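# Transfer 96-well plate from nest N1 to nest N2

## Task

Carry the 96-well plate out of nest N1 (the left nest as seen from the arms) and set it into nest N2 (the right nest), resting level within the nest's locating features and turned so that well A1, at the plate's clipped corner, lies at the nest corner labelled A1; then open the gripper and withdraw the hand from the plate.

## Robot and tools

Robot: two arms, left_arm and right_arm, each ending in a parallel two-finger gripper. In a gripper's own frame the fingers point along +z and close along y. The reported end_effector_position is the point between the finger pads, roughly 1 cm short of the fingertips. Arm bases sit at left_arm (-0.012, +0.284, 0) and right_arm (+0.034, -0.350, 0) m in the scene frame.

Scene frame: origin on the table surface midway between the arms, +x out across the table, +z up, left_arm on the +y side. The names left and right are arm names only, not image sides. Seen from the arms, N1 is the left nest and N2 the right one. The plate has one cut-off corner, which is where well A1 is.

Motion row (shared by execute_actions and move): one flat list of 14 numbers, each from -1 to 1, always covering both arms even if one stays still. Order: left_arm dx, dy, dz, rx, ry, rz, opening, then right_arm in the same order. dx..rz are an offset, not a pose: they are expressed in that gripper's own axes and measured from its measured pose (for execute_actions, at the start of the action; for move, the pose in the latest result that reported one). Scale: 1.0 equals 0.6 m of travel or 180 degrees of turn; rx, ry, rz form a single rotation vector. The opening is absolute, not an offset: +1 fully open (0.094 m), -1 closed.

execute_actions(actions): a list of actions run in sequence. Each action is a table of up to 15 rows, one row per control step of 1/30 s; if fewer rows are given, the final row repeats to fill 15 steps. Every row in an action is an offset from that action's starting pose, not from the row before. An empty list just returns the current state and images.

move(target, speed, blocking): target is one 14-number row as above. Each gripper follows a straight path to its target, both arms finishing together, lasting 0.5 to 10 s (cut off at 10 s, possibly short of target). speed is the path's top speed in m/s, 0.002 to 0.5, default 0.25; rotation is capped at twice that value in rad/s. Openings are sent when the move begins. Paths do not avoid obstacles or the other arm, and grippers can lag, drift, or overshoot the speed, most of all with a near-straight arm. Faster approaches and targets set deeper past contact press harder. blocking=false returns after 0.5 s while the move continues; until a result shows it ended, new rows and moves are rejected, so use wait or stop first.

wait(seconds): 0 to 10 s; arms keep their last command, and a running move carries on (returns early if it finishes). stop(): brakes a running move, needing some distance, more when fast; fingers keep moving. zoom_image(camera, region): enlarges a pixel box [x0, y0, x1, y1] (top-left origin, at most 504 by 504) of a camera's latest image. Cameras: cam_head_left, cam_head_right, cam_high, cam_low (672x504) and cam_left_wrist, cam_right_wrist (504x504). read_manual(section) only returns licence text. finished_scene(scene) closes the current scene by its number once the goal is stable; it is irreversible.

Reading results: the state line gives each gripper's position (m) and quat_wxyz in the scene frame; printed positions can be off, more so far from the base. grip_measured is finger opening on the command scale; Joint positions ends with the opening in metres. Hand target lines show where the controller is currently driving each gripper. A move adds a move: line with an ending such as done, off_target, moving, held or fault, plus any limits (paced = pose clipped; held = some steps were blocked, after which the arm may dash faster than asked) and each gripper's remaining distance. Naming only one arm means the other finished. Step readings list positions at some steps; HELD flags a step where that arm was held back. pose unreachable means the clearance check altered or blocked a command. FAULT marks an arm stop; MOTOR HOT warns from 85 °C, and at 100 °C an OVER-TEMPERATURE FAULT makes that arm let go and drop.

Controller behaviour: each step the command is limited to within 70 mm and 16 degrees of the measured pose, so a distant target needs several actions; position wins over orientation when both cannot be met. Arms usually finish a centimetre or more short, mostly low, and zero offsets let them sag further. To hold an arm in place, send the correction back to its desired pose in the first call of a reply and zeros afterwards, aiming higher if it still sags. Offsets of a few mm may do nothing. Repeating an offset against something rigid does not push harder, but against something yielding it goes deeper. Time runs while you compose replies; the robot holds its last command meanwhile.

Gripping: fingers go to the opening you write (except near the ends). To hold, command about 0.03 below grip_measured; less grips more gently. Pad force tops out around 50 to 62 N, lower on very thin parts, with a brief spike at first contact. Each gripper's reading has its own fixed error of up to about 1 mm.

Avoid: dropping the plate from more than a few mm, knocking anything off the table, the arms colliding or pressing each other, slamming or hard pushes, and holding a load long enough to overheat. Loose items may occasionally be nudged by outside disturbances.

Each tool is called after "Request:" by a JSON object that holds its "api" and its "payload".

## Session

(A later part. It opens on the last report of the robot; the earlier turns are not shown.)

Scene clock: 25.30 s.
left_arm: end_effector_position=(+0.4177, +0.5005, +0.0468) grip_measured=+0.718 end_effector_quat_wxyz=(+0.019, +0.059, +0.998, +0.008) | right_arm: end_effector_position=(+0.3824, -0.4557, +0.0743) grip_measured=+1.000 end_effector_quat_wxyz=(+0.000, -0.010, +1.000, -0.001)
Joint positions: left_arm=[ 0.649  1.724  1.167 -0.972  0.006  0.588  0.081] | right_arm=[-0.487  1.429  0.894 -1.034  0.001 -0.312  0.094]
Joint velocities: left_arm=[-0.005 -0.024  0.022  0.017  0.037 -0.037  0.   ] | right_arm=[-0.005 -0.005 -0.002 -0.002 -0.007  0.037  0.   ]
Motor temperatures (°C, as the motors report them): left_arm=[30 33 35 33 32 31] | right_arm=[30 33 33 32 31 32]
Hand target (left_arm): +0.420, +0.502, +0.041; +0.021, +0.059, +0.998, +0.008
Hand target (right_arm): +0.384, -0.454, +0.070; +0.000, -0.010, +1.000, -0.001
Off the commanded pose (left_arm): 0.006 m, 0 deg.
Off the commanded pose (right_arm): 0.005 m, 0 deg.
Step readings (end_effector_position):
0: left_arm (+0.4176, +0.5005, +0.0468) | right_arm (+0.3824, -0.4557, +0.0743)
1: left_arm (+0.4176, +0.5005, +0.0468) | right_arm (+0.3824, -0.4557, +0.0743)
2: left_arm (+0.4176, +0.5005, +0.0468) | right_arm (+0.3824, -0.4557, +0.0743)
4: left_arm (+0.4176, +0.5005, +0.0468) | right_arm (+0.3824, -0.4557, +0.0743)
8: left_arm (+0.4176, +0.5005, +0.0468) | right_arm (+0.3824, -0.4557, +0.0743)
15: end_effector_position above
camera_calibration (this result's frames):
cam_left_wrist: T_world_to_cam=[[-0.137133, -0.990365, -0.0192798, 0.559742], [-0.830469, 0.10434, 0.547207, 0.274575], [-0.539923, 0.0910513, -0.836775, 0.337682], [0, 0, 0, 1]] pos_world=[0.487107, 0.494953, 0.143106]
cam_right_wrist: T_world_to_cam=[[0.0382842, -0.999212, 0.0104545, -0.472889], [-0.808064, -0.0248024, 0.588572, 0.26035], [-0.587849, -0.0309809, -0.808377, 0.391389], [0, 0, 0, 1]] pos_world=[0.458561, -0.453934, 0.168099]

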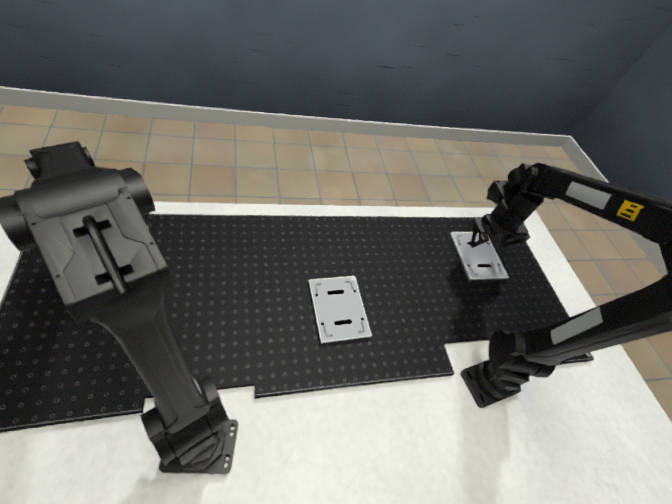

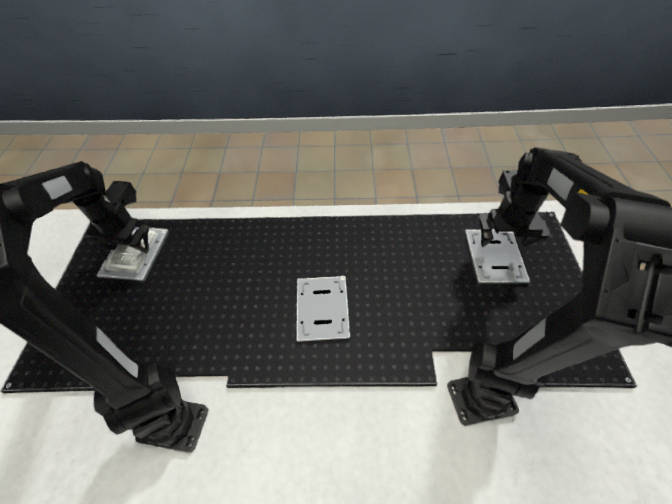

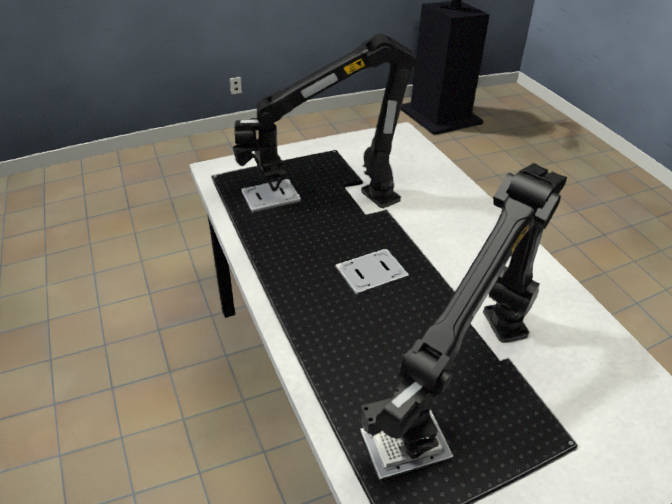

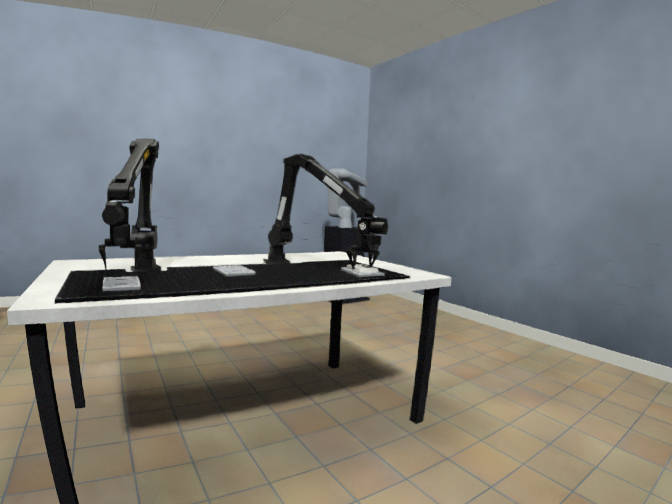

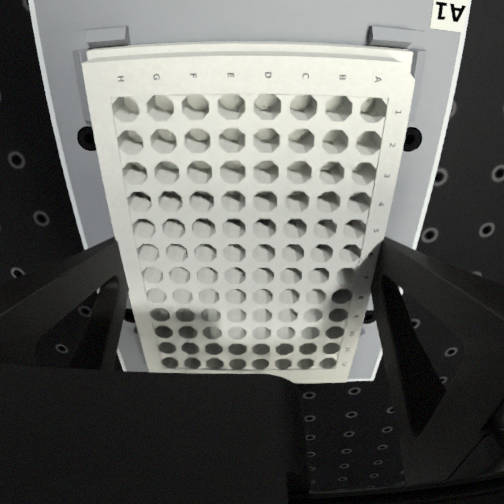

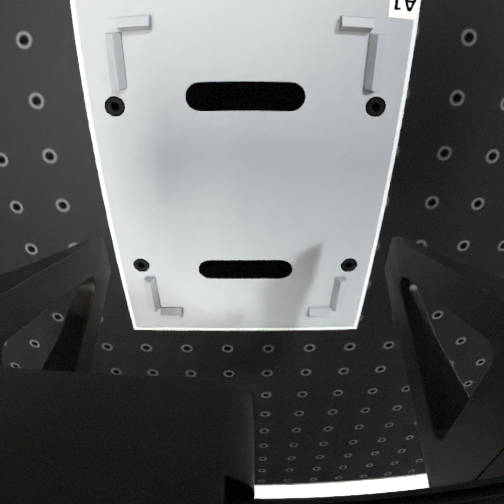

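Request:
{"api": "move", "payload": {"target": [-0.0034, 0.0017, -0.0916, 0, 0, 0, 0.68, -0.0027, 0.0028, 0.0072, 0, 0, 0, 1], "speed": 0.08}}

Scene clock: 26.77 s.
left_arm: end_effector_position=(+0.4024, +0.4928, +0.0768) grip_measured=+0.710 end_effector_quat_wxyz=(-0.002, +0.058, +0.998, -0.004) | right_arm: end_effector_position=(+0.3824, -0.4557, +0.0743) grip_measured=+1.000 end_effector_quat_wxyz=(+0.000, -0.010, +1.000, -0.001)
Joint positions: left_arm=[ 0.649  1.673  1.189 -1.095  0.005  0.587  0.08 ] | right_arm=[-0.487  1.429  0.894 -1.034  0.001 -0.312  0.094]
Joint velocities: left_arm=[-0.015  0.005  0.002  0.007 -0.022 -0.007  0.   ] | right_arm=[-0.005  0.005 -0.002 -0.002 -0.051 -0.037  0.   ]
Motor temperatures (°C, as the motors report them): left_arm=[30 33 35 33 32 31] | right_arm=[30 33 33 32 31 32]
Hand target (left_arm): +0.418, +0.500, +0.102; +0.020, +0.059, +0.998, +0.008
Hand target (right_arm): +0.384, -0.454, +0.070; +0.000, -0.010, +1.000, -0.001
Off the commanded pose (left_arm): 0.030 m, 3 deg.
Off the commanded pose (right_arm): 0.005 m, 0 deg.
move: off_target (left_arm)
camera_calibration (this result's frames):
cam_left_wrist: T_world_to_cam=[[-0.136227, -0.990639, 0.00872898, 0.548265], [-0.805553, 0.115895, 0.581078, 0.228002], [-0.57665, 0.0721269, -0.813801, 0.377598], [0, 0, 0, 1]] pos_world=[0.476098, 0.489473, 0.170017]
cam_right_wrist: T_world_to_cam=[[0.0382842, -0.999212, 0.0104545, -0.472889], [-0.808064, -0.0248024, 0.588572, 0.26035], [-0.587849, -0.0309809, -0.808377, 0.391389], [0, 0, 0, 1]] pos_world=[0.458561, -0.453934, 0.168099]

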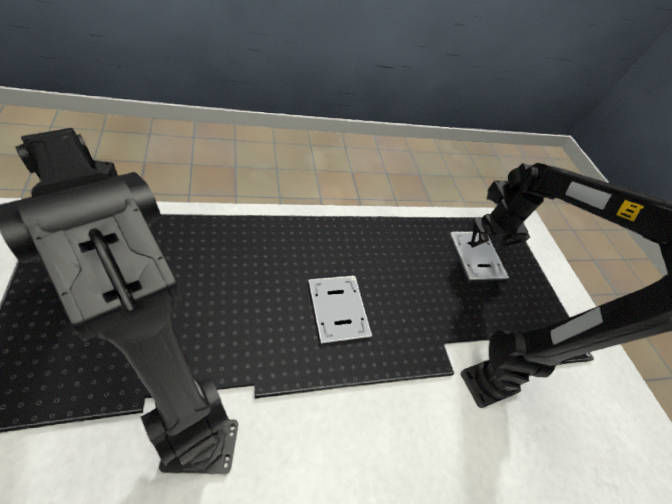

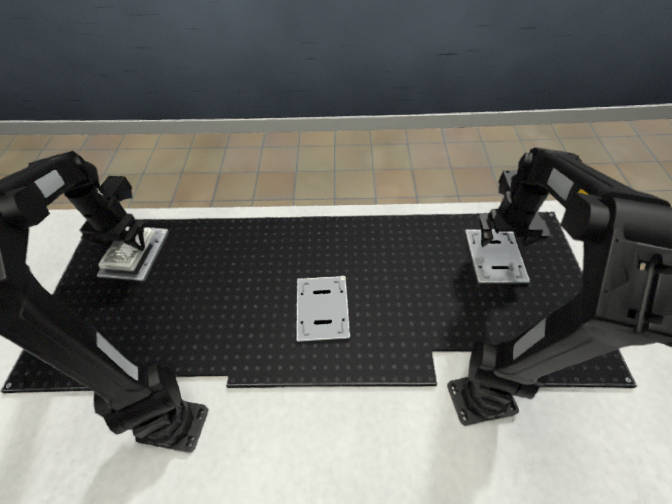

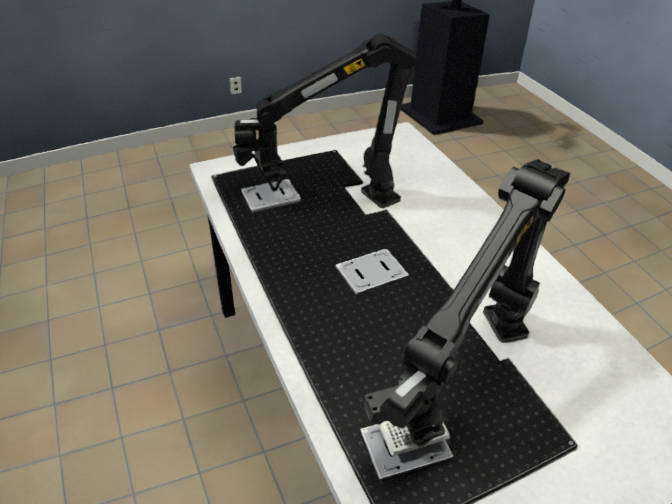

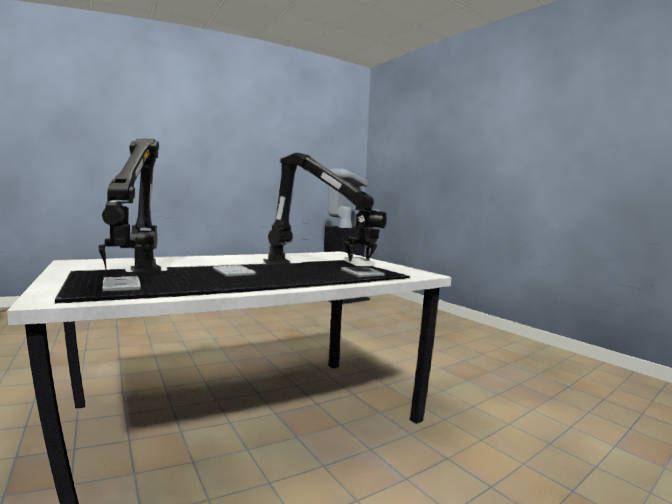

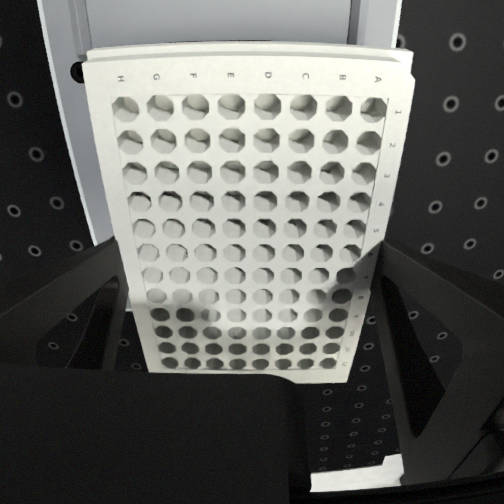

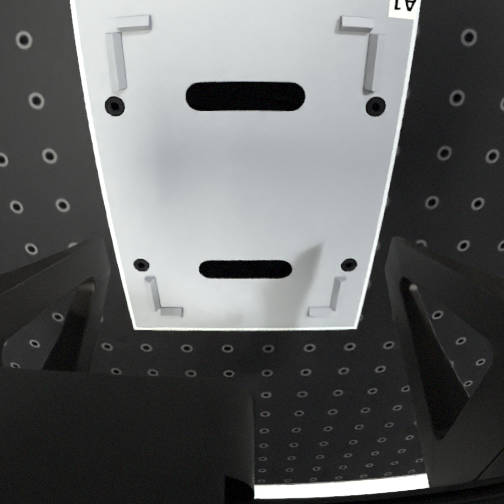

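Request:
{"api": "move", "payload": {"target": [-0.1185, -0.9813, -0.056, 0.0058, -0.0114, -0.0426, 0.68, -0.0335, 0.2088, -0.0766, 0, 0, 0, 1], "speed": 0.3}}

Scene clock: 30.70 s.
left_arm: end_effector_position=(+0.3911, -0.1007, +0.1017) grip_measured=+0.710 end_effector_quat_wxyz=(-0.004, +0.001, +1.000, -0.019) | right_arm: end_effector_position=(+0.3844, -0.3341, +0.1003) grip_measured=+1.000 end_effector_quat_wxyz=(-0.023, -0.010, +1.000, -0.001)
Joint positions: left_arm=[-0.571  1.852  1.51  -1.209  0.034 -0.749  0.08 ] | right_arm=[-0.147  1.389  0.93  -1.158  0.001  0.027  0.094]
Joint velocities: left_arm=[ 0.005  0.015  0.007  0.012  0.022 -0.066  0.   ] | right_arm=[ 0.005 -0.005 -0.007  0.007 -0.022 -0.051  0.   ]
Motor temperatures (°C, as the motors report them): left_arm=[30 33 35 33 32 31] | right_arm=[30 33 33 32 31 32]
Hand target (left_arm): +0.405, -0.108, +0.116; +0.006, -0.008, +1.000, -0.028
Hand target (right_arm): +0.400, -0.331, +0.119; -0.001, -0.009, +1.000, -0.001
Off the commanded pose (left_arm): 0.019 m, 3 deg.
Off the commanded pose (right_arm): 0.026 m, 3 deg.
move: off_target (left_arm, right_arm)
camera_calibration (this result's frames):
cam_left_wrist: T_world_to_cam=[[-0.0212737, -0.999048, 0.0380773, -0.090223], [-0.810714, 0.0395257, 0.584107, 0.267211], [-0.585056, -0.0184437, -0.810783, 0.427951], [0, 0, 0, 1]] pos_world=[0.465087, -0.0928058, 0.194332]
cam_right_wrist: T_world_to_cam=[[0.0387709, -0.999193, 0.0104982, -0.351965], [-0.779407, -0.0236648, 0.62607, 0.235328], [-0.625317, -0.0324557, -0.779696, 0.428417], [0, 0, 0, 1]] pos_world=[0.464959, -0.332207, 0.190398]

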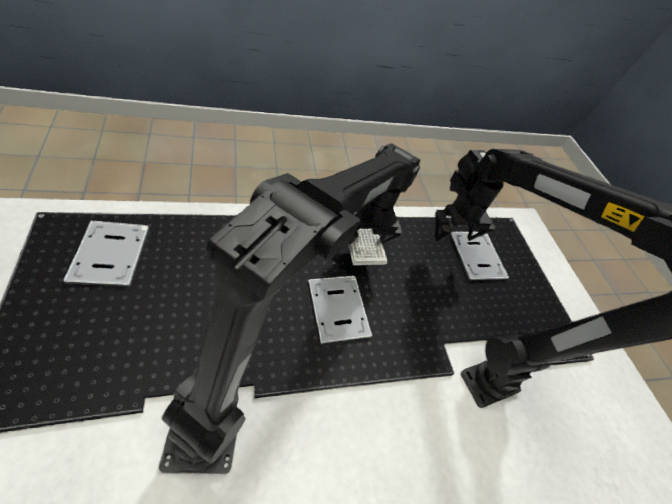

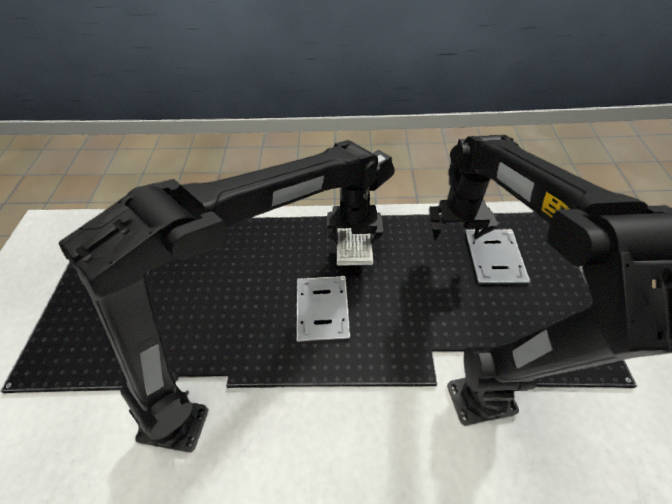

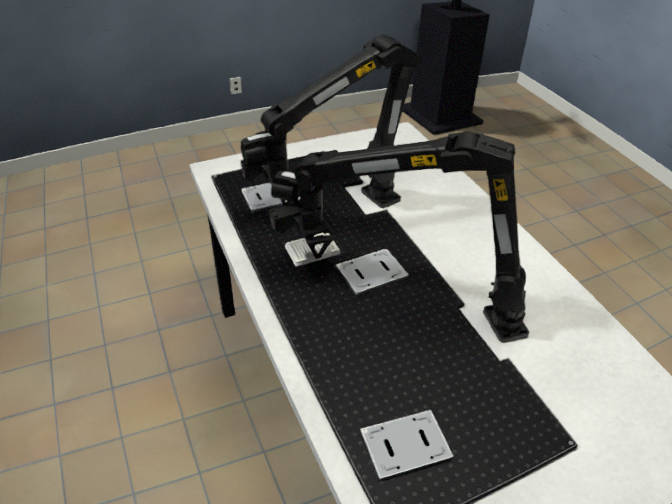

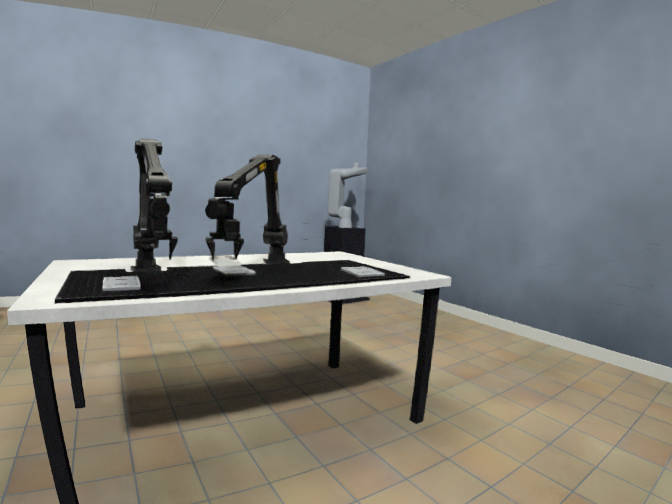

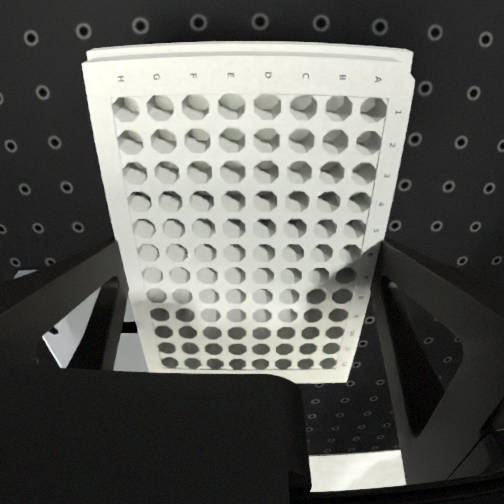

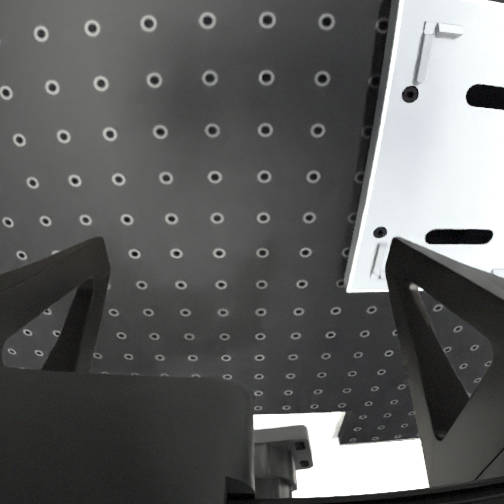

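Request:
{"api": "zoom_image", "payload": {"camera": "cam_left_wrist", "region": [0, 0, 504, 250]}}

Request:
{"api": "zoom_image", "payload": {"camera": "cam_low", "region": [40, 230, 280, 320]}}

Region (0, 0, 504, 250) of cam_left_wrist's 504x504 image, scaled by 1.000; it fills the top 250 rows of this view, and the rest is white.

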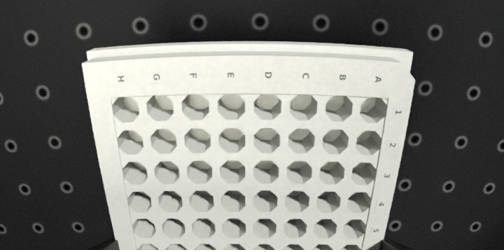

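Region (40, 230, 280, 320) of cam_low's 672x504 image, scaled by 2.100, with more detail than that image has; it fills the top 189 rows of this view, and the rest is white.

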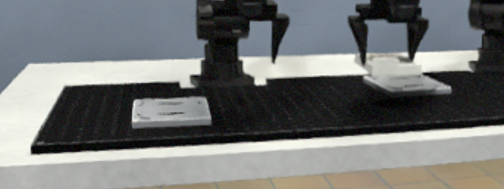

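Request:
{"api": "move", "payload": {"target": [-0.0241, 0.0005, 0.1145, -0.0019, -0.011, -0.0055, 0.68, -0.0247, 0.0047, -0.0323, 0, -0.014, 0, 1], "speed": 0.08}}

Scene clock: 34.10 s.
left_arm: end_effector_position=(+0.3999, -0.1028, +0.0382) grip_measured=+0.710 end_effector_quat_wxyz=(+0.010, -0.001, +1.000, -0.014) | right_arm: end_effector_position=(+0.3844, -0.3341, +0.1003) grip_measured=+1.000 end_effector_quat_wxyz=(-0.023, -0.009, +1.000, -0.001)
Joint positions: left_arm=[-0.571  1.929  1.446 -1.054  0.008 -0.752  0.08 ] | right_arm=[-0.147  1.389  0.93  -1.158  0.001  0.028  0.094]
Joint velocities: left_arm=[-0.005  0.015 -0.007 -0.007 -0.051 -0.007 -0.001] | right_arm=[-0.005  0.015 -0.002  0.002  0.007  0.007  0.   ]
Motor temperatures (°C, as the motors report them): left_arm=[30 33 36 33 32 31] | right_arm=[30 33 34 32 31 32]
Hand target (left_arm): +0.405, -0.101, +0.033; +0.013, -0.008, +1.000, -0.016
Hand target (right_arm): +0.400, -0.331, +0.119; -0.001, -0.010, +1.000, -0.001
Off the commanded pose (left_arm): 0.007 m, 1 deg.
Off the commanded pose (right_arm): 0.025 m, 3 deg.
move: off_target (right_arm)
camera_calibration (this result's frames):
cam_left_wrist: T_world_to_cam=[[-0.0184581, -0.999432, 0.0282072, -0.0905481], [-0.826833, 0.0311202, 0.561586, 0.317995], [-0.562145, -0.0129568, -0.826937, 0.373609], [0, 0, 0, 1]] pos_world=[0.471279, -0.0955519, 0.132924]
cam_right_wrist: T_world_to_cam=[[0.0380093, -0.999222, 0.0105337, -0.351685], [-0.779427, -0.0230486, 0.626069, 0.235542], [-0.625339, -0.0320067, -0.779696, 0.428575], [0, 0, 0, 1]] pos_world=[0.46496, -0.332265, 0.190398]

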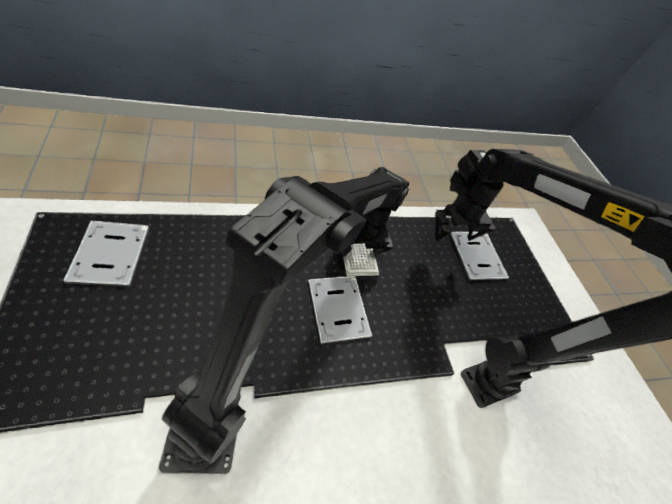

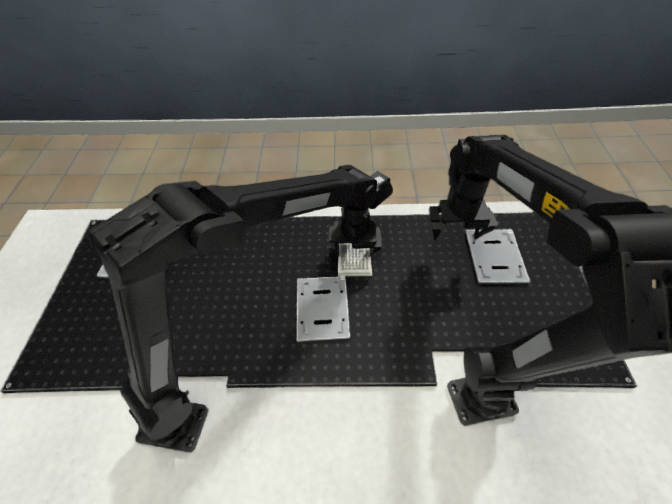

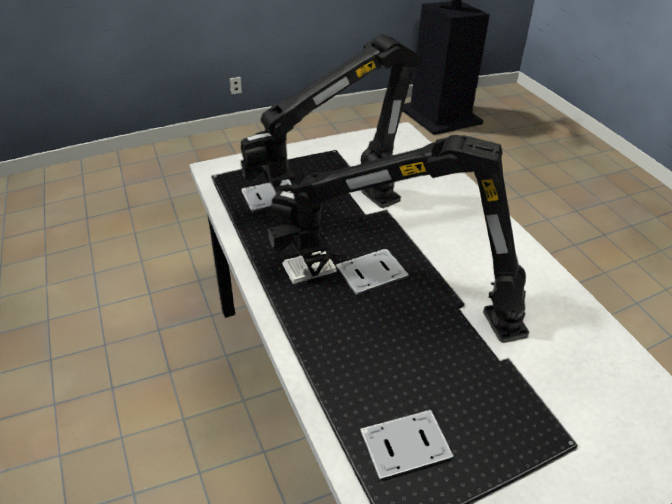

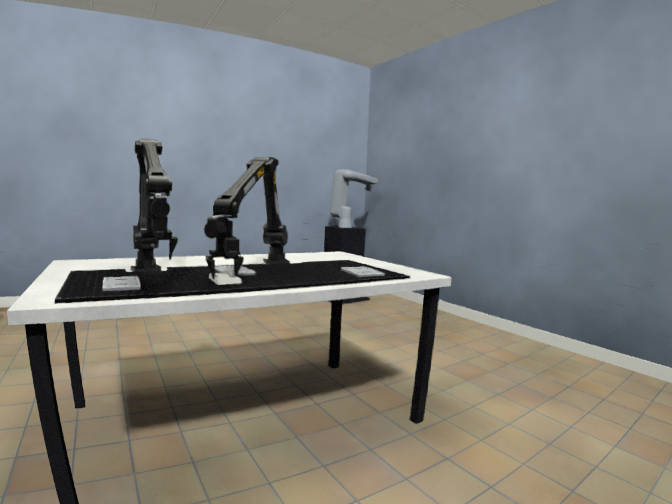

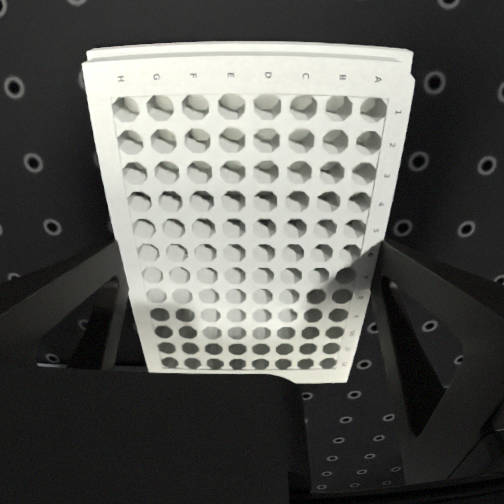

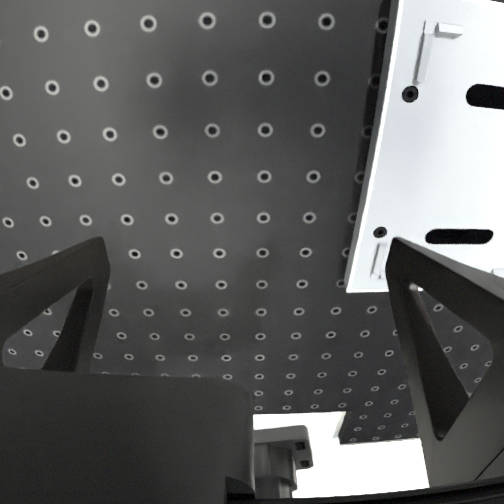

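Request:
{"api": "zoom_image", "payload": {"camera": "cam_head_right", "region": [290, 220, 410, 310]}}

Request:
{"api": "zoom_image", "payload": {"camera": "cam_high", "region": [265, 225, 385, 305]}}

Region (290, 220, 410, 310) of cam_head_right's 672x504 image, scaled by 4.200, with more detail than that image has; it fills the top 378 rows of this view, and the rest is white.

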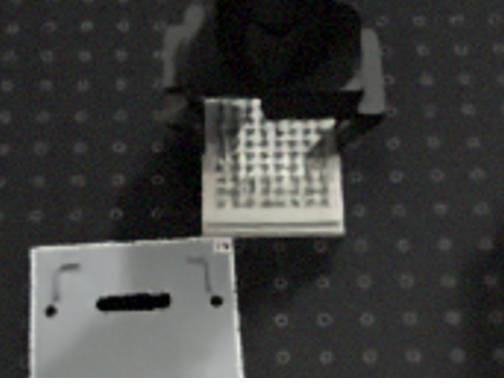

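Region (265, 225, 385, 305) of cam_high's 672x504 image, scaled by 4.200, with more detail than that image has.

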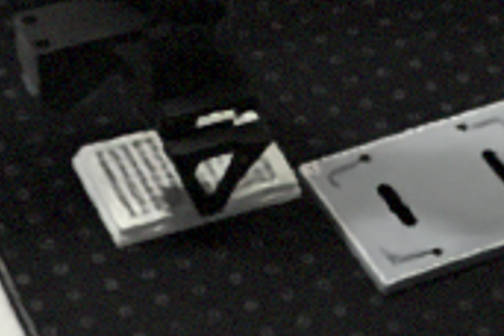

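Request:
{"api": "execute_actions", "payload": {"actions": [[[-0.0083,0.0027,0.0098,0.0013,-0.0019,-0.0045,0.68,-0.0247,0.0047,-0.0323,0,-0.014,0,1],[-0.0085,0.0026,0.0108,0.0013,-0.0019,-0.0045,0.68,-0.0247,0.0047,-0.0323,0,-0.014,0,1],[-0.0086,0.0026,0.0118,0.0013,-0.0019,-0.0045,0.68,-0.0247,0.0047,-0.0323,0,-0.014,0,1],[-0.0088,0.0025,0.0128,0.0013,-0.0019,-0.0045,0.68,-0.0247,0.0047,-0.0323,0,-0.014,0,1],[-0.0089,0.0025,0.0138,0.0013,-0.0019,-0.0045,0.68,-0.0247,0.0047,-0.0323,0,-0.014,0,1],[-0.0091,0.0024,0.0148,0.0013,-0.0019,-0.0045,0.68,-0.0247,0.0047,-0.0323,0,-0.014,0,1],[-0.0092,0.0024,0.0158,0.0013,-0.0019,-0.0045,0.68,-0.0247,0.0047,-0.0323,0,-0.014,0,1],[-0.0094,0.0023,0.0168,0.0013,-0.0019,-0.0045,0.68,-0.0247,0.0047,-0.0323,0,-0.014,0,1],[-0.0095,0.0023,0.0178,0.0013,-0.0019,-0.0045,0.68,-0.0247,0.0047,-0.0323,0,-0.014,0,1],[-0.0097,0.0022,0.0188,0.0013,-0.0019,-0.0045,0.68,-0.0247,0.0047,-0.0323,0,-0.014,0,1]],[[0,0,0.004,0,0,0,0.72,-0.0247,0.0047,-0.0323,0,-0.014,0,1],[0,0,0.002,0,0,0,0.76,-0.0247,0.0047,-0.0323,0,-0.014,0,1],[0,0,0,0,0,0,0.84,-0.0247,0.0047,-0.0323,0,-0.014,0,1],[0,0,0,0,0,0,0.92,-0.0247,0.0047,-0.0323,0,-0.014,0,1],[0,0,0,0,0,0,1,-0.0247,0.0047,-0.0323,0,-0.014,0,1],[-0.0008,-0.0008,-0.0073,0.0018,-0.0019,0,1,-0.0247,0.0047,-0.0323,0,-0.014,0,1],[-0.0017,-0.0017,-0.0146,0.0035,-0.0037,0,1,-0.0247,0.0047,-0.0323,0,-0.014,0,1],[-0.0025,-0.0025,-0.0219,0.0053,-0.0056,0,1,-0.0247,0.0047,-0.0323,0,-0.014,0,1],[-0.0033,-0.0033,-0.0292,0.007,-0.0074,0,1,-0.0247,0.0047,-0.0323,0,-0.014,0,1],[-0.0042,-0.0042,-0.0365,0.0088,-0.0093,0,1,-0.0247,0.0047,-0.0323,0,-0.014,0,1],[-0.005,-0.005,-0.0438,0.0105,-0.0111,0,1,-0.0247,0.0047,-0.0323,0,-0.014,0,1],[-0.0058,-0.0058,-0.0511,0.0123,-0.013,0,1,-0.0247,0.0047,-0.0323,0,-0.014,0,1],[-0.0066,-0.0066,-0.0584,0.014,-0.0148,0,1,-0.0247,0.0047,-0.0323,0,-0.014,0,1],[-0.0075,-0.0075,-0.0657,0.0158,-0.0167,0,1,-0.0247,0.0047,-0.0323,0,-0.014,0,1],[-0.0083,-0.0083,-0.073,0.0175,-0.0185,0,1,-0.0247,0.0047,-0.0323,0,-0.014,0,1]]]}}

Scene clock: 38.57 s.
left_arm: end_effector_position=(+0.4035, -0.1061, +0.0518) grip_measured=+1.000 end_effector_quat_wxyz=(+0.023, -0.001, +0.999, -0.027) | right_arm: end_effector_position=(+0.3844, -0.3341, +0.1003) grip_measured=+1.000 end_effector_quat_wxyz=(-0.023, -0.009, +1.000, -0.001)
Joint positions: left_arm=[-0.571  1.905  1.446 -1.043  0.008 -0.752  0.094] | right_arm=[-0.147  1.389  0.93  -1.158  0.001  0.028  0.094]
Joint velocities: left_arm=[-0.015 -0.259 -0.022 -0.012 -0.051  0.007  0.   ] | right_arm=[ 0.015 -0.005 -0.012  0.007 -0.022 -0.007  0.   ]
Motor temperatures (°C, as the motors report them): left_arm=[30 33 35 33 32 31] | right_arm=[30 33 34 32 31 32]
Hand target (left_arm): +0.406, -0.109, +0.081; +0.042, -0.000, +0.998, -0.045
Hand target (right_arm): +0.400, -0.331, +0.119; -0.001, -0.009, +1.000, -0.001
Off the commanded pose (left_arm): 0.029 m, 3 deg.
Off the commanded pose (right_arm): 0.025 m, 3 deg.
Step readings (end_effector_position; steps 1 to 15: 1st action; 16 to 30: 2nd action):
0: left_arm (+0.3999, -0.1028, +0.0382) | right_arm (+0.3844, -0.3341, +0.1003)
1: left_arm (+0.3999, -0.1028, +0.0382) | right_arm (+0.3844, -0.3341, +0.1003)
2: left_arm (+0.3999, -0.1028, +0.0382) | right_arm (+0.3844, -0.3341, +0.1003)
4: left_arm (+0.4002, -0.1031, +0.0382) | right_arm (+0.3844, -0.3341, +0.1003)
8: left_arm (+0.4011, -0.1039, +0.0382) | right_arm (+0.3844, -0.3341, +0.1003)
15: left_arm (+0.4017, -0.1045, +0.0370) | right_arm (+0.3844, -0.3341, +0.1003)
16: left_arm (+0.4017, -0.1045, +0.0370) | right_arm (+0.3844, -0.3341, +0.1003)
17: left_arm (+0.4017, -0.1045, +0.0370) | right_arm (+0.3844, -0.3341, +0.1003)
19: left_arm (+0.4017, -0.1045, +0.0370) | right_arm (+0.3844, -0.3341, +0.1003)
23: left_arm (+0.4017, -0.1045, +0.0370) | right_arm (+0.3844, -0.3341, +0.1003)
30: end_effector_position above
camera_calibration (this result's frames):
cam_left_wrist: T_world_to_cam=[[-0.0195118, -0.998449, 0.0521426, -0.0948773], [-0.841263, 0.0445774, 0.538786, 0.321782], [-0.540274, -0.033353, -0.840828, 0.376584], [0, 0, 0, 1]] pos_world=[0.472311, -0.0965141, 0.148218]
cam_right_wrist: T_world_to_cam=[[0.0380093, -0.999222, 0.0105337, -0.351685], [-0.779427, -0.0230486, 0.626069, 0.235542], [-0.625339, -0.0320067, -0.779696, 0.428575], [0, 0, 0, 1]] pos_world=[0.46496, -0.332265, 0.190398]

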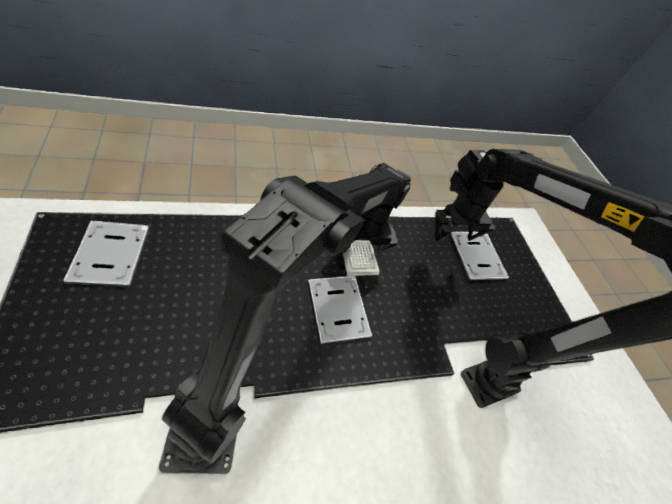

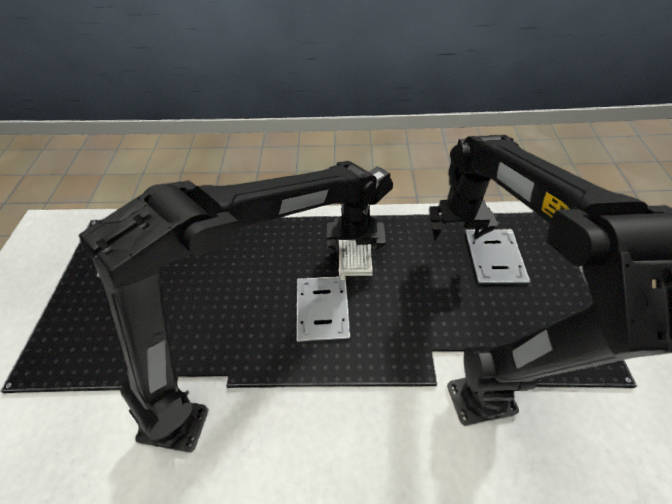

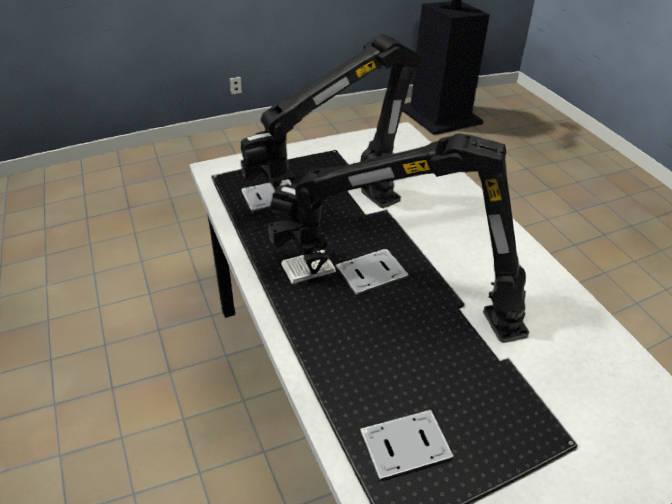

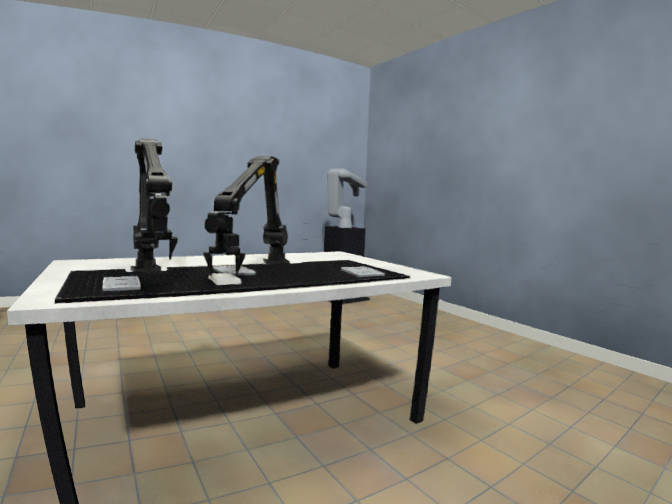

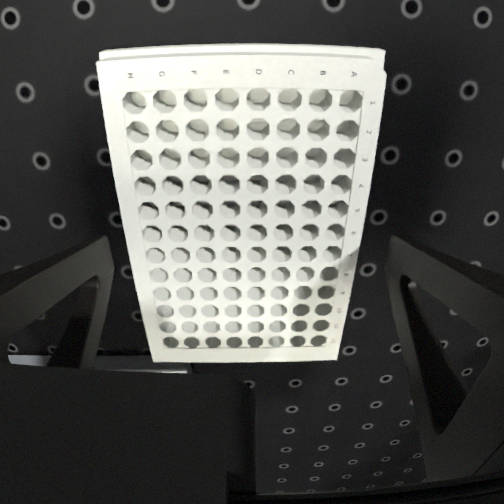

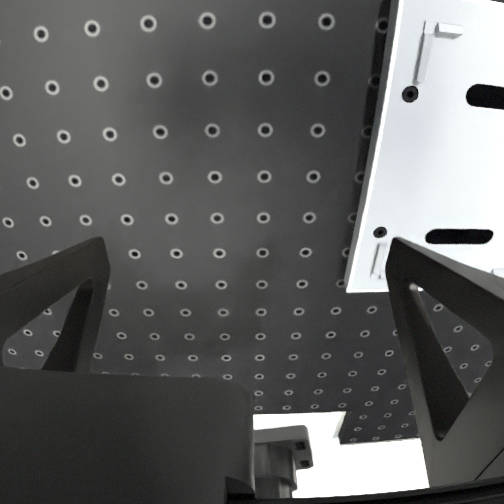

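Request:
{"api": "move", "payload": {"target": [0.2473, 0.5683, -0.1895, -0.017, 0.0146, -0.18, 1, -0.0275, 0.3998, -0.0148, -0.0006, -0.0146, 0.0057, 1], "speed": 0.3}}

Scene clock: 41.87 s.
left_arm: end_effector_position=(+0.2563, +0.2391, +0.1525) grip_measured=+1.000 end_effector_quat_wxyz=(+0.008, -0.285, +0.959, -0.007) | right_arm: end_effector_position=(+0.3836, -0.1053, +0.0973) grip_measured=+1.000 end_effector_quat_wxyz=(-0.015, -0.005, +1.000, -0.009)
Joint positions: left_arm=[ 0.019  1.063  0.809 -1.295  0.006 -0.737  0.094] | right_arm=[ 0.417  1.575  1.126 -1.157 -0.001  0.6    0.094]
Joint velocities: left_arm=[ 0.005  0.005 -0.002 -0.007 -0.11  -0.037  0.   ] | right_arm=[-0.005 -0.005  0.002  0.007 -0.007  0.007  0.   ]
Motor temperatures (°C, as the motors report them): left_arm=[30 33 35 33 32 31] | right_arm=[30 33 35 32 31 32]
Hand target (left_arm): +0.251, +0.240, +0.151; -0.001, -0.280, +0.960, -0.003
Hand target (right_arm): +0.398, -0.096, +0.106; -0.002, -0.000, +1.000, -0.002
Off the commanded pose (left_arm): 0.014 m, 2 deg.
Off the commanded pose (right_arm): 0.020 m, 2 deg.
move: off_target (left_arm, right_arm)
camera_calibration (this result's frames):
cam_left_wrist: T_world_to_cam=[[0.529233, -0.848282, 0.0181636, 0.0703149], [-0.703844, -0.426964, 0.56772, 0.201489], [-0.473831, -0.31324, -0.823022, 0.440482], [0, 0, 0, 1]] pos_world=[0.313318, 0.283652, 0.24686]
cam_right_wrist: T_world_to_cam=[[0.0296464, -0.999198, 0.026908, -0.121334], [-0.790027, -0.00693156, 0.613033, 0.249015], [-0.612355, -0.0394323, -0.789599, 0.42826], [0, 0, 0, 1]] pos_world=[0.462573, -0.102624, 0.188764]

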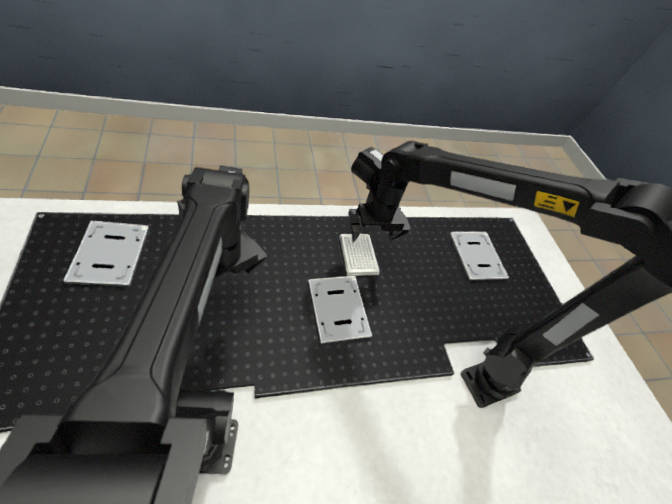

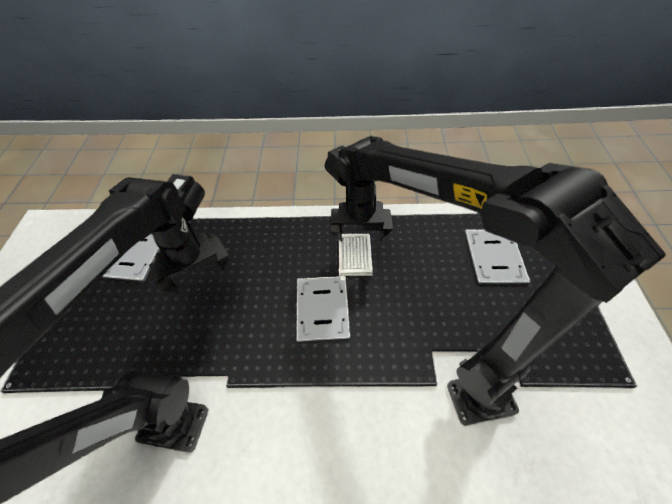

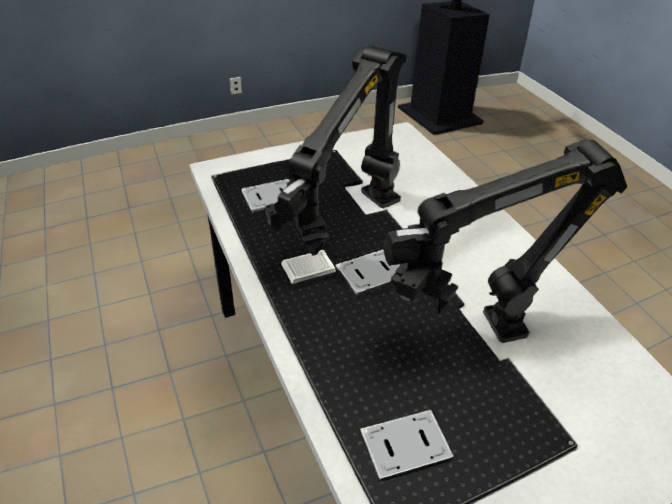

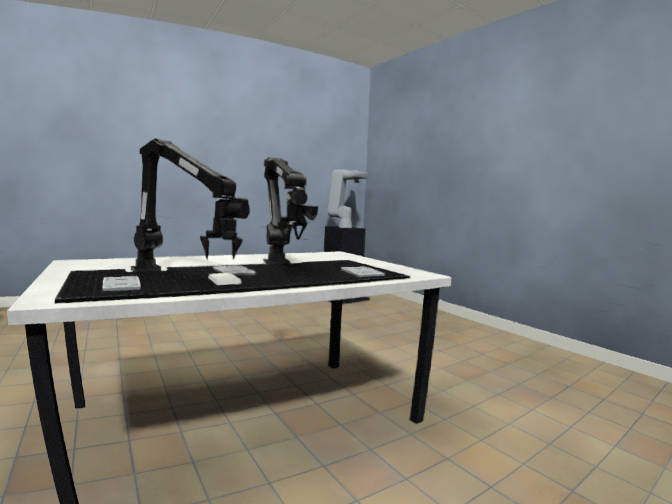

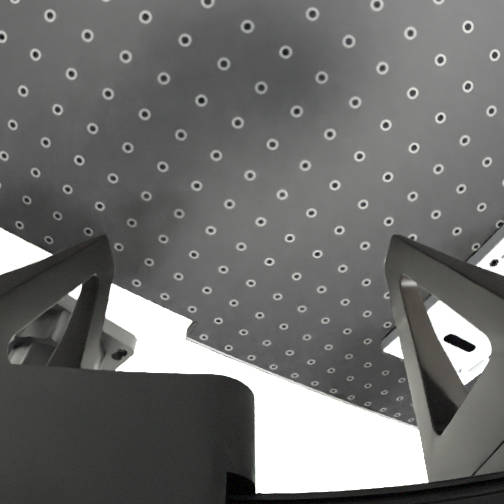

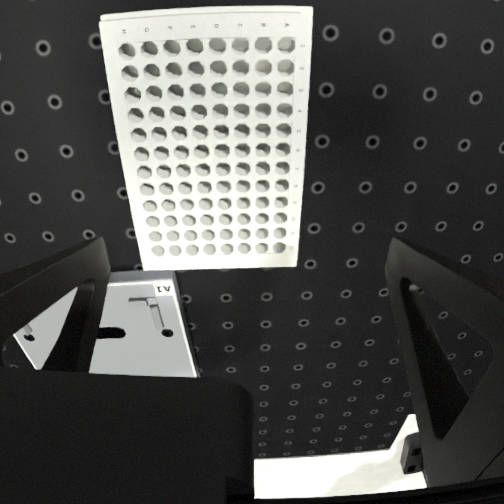

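Request:
{"api": "zoom_image", "payload": {"camera": "cam_right_wrist", "region": [80, 0, 340, 290]}}

Region (80, 0, 340, 290) of cam_right_wrist's 504x504 image, scaled by 1.738, with more detail than that image has; it fills the left 452 columns of this view, and the rest is white.

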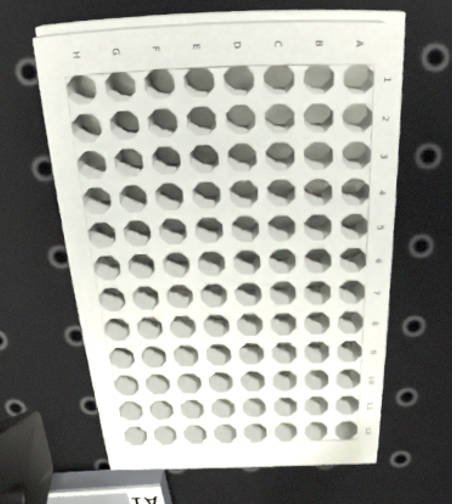

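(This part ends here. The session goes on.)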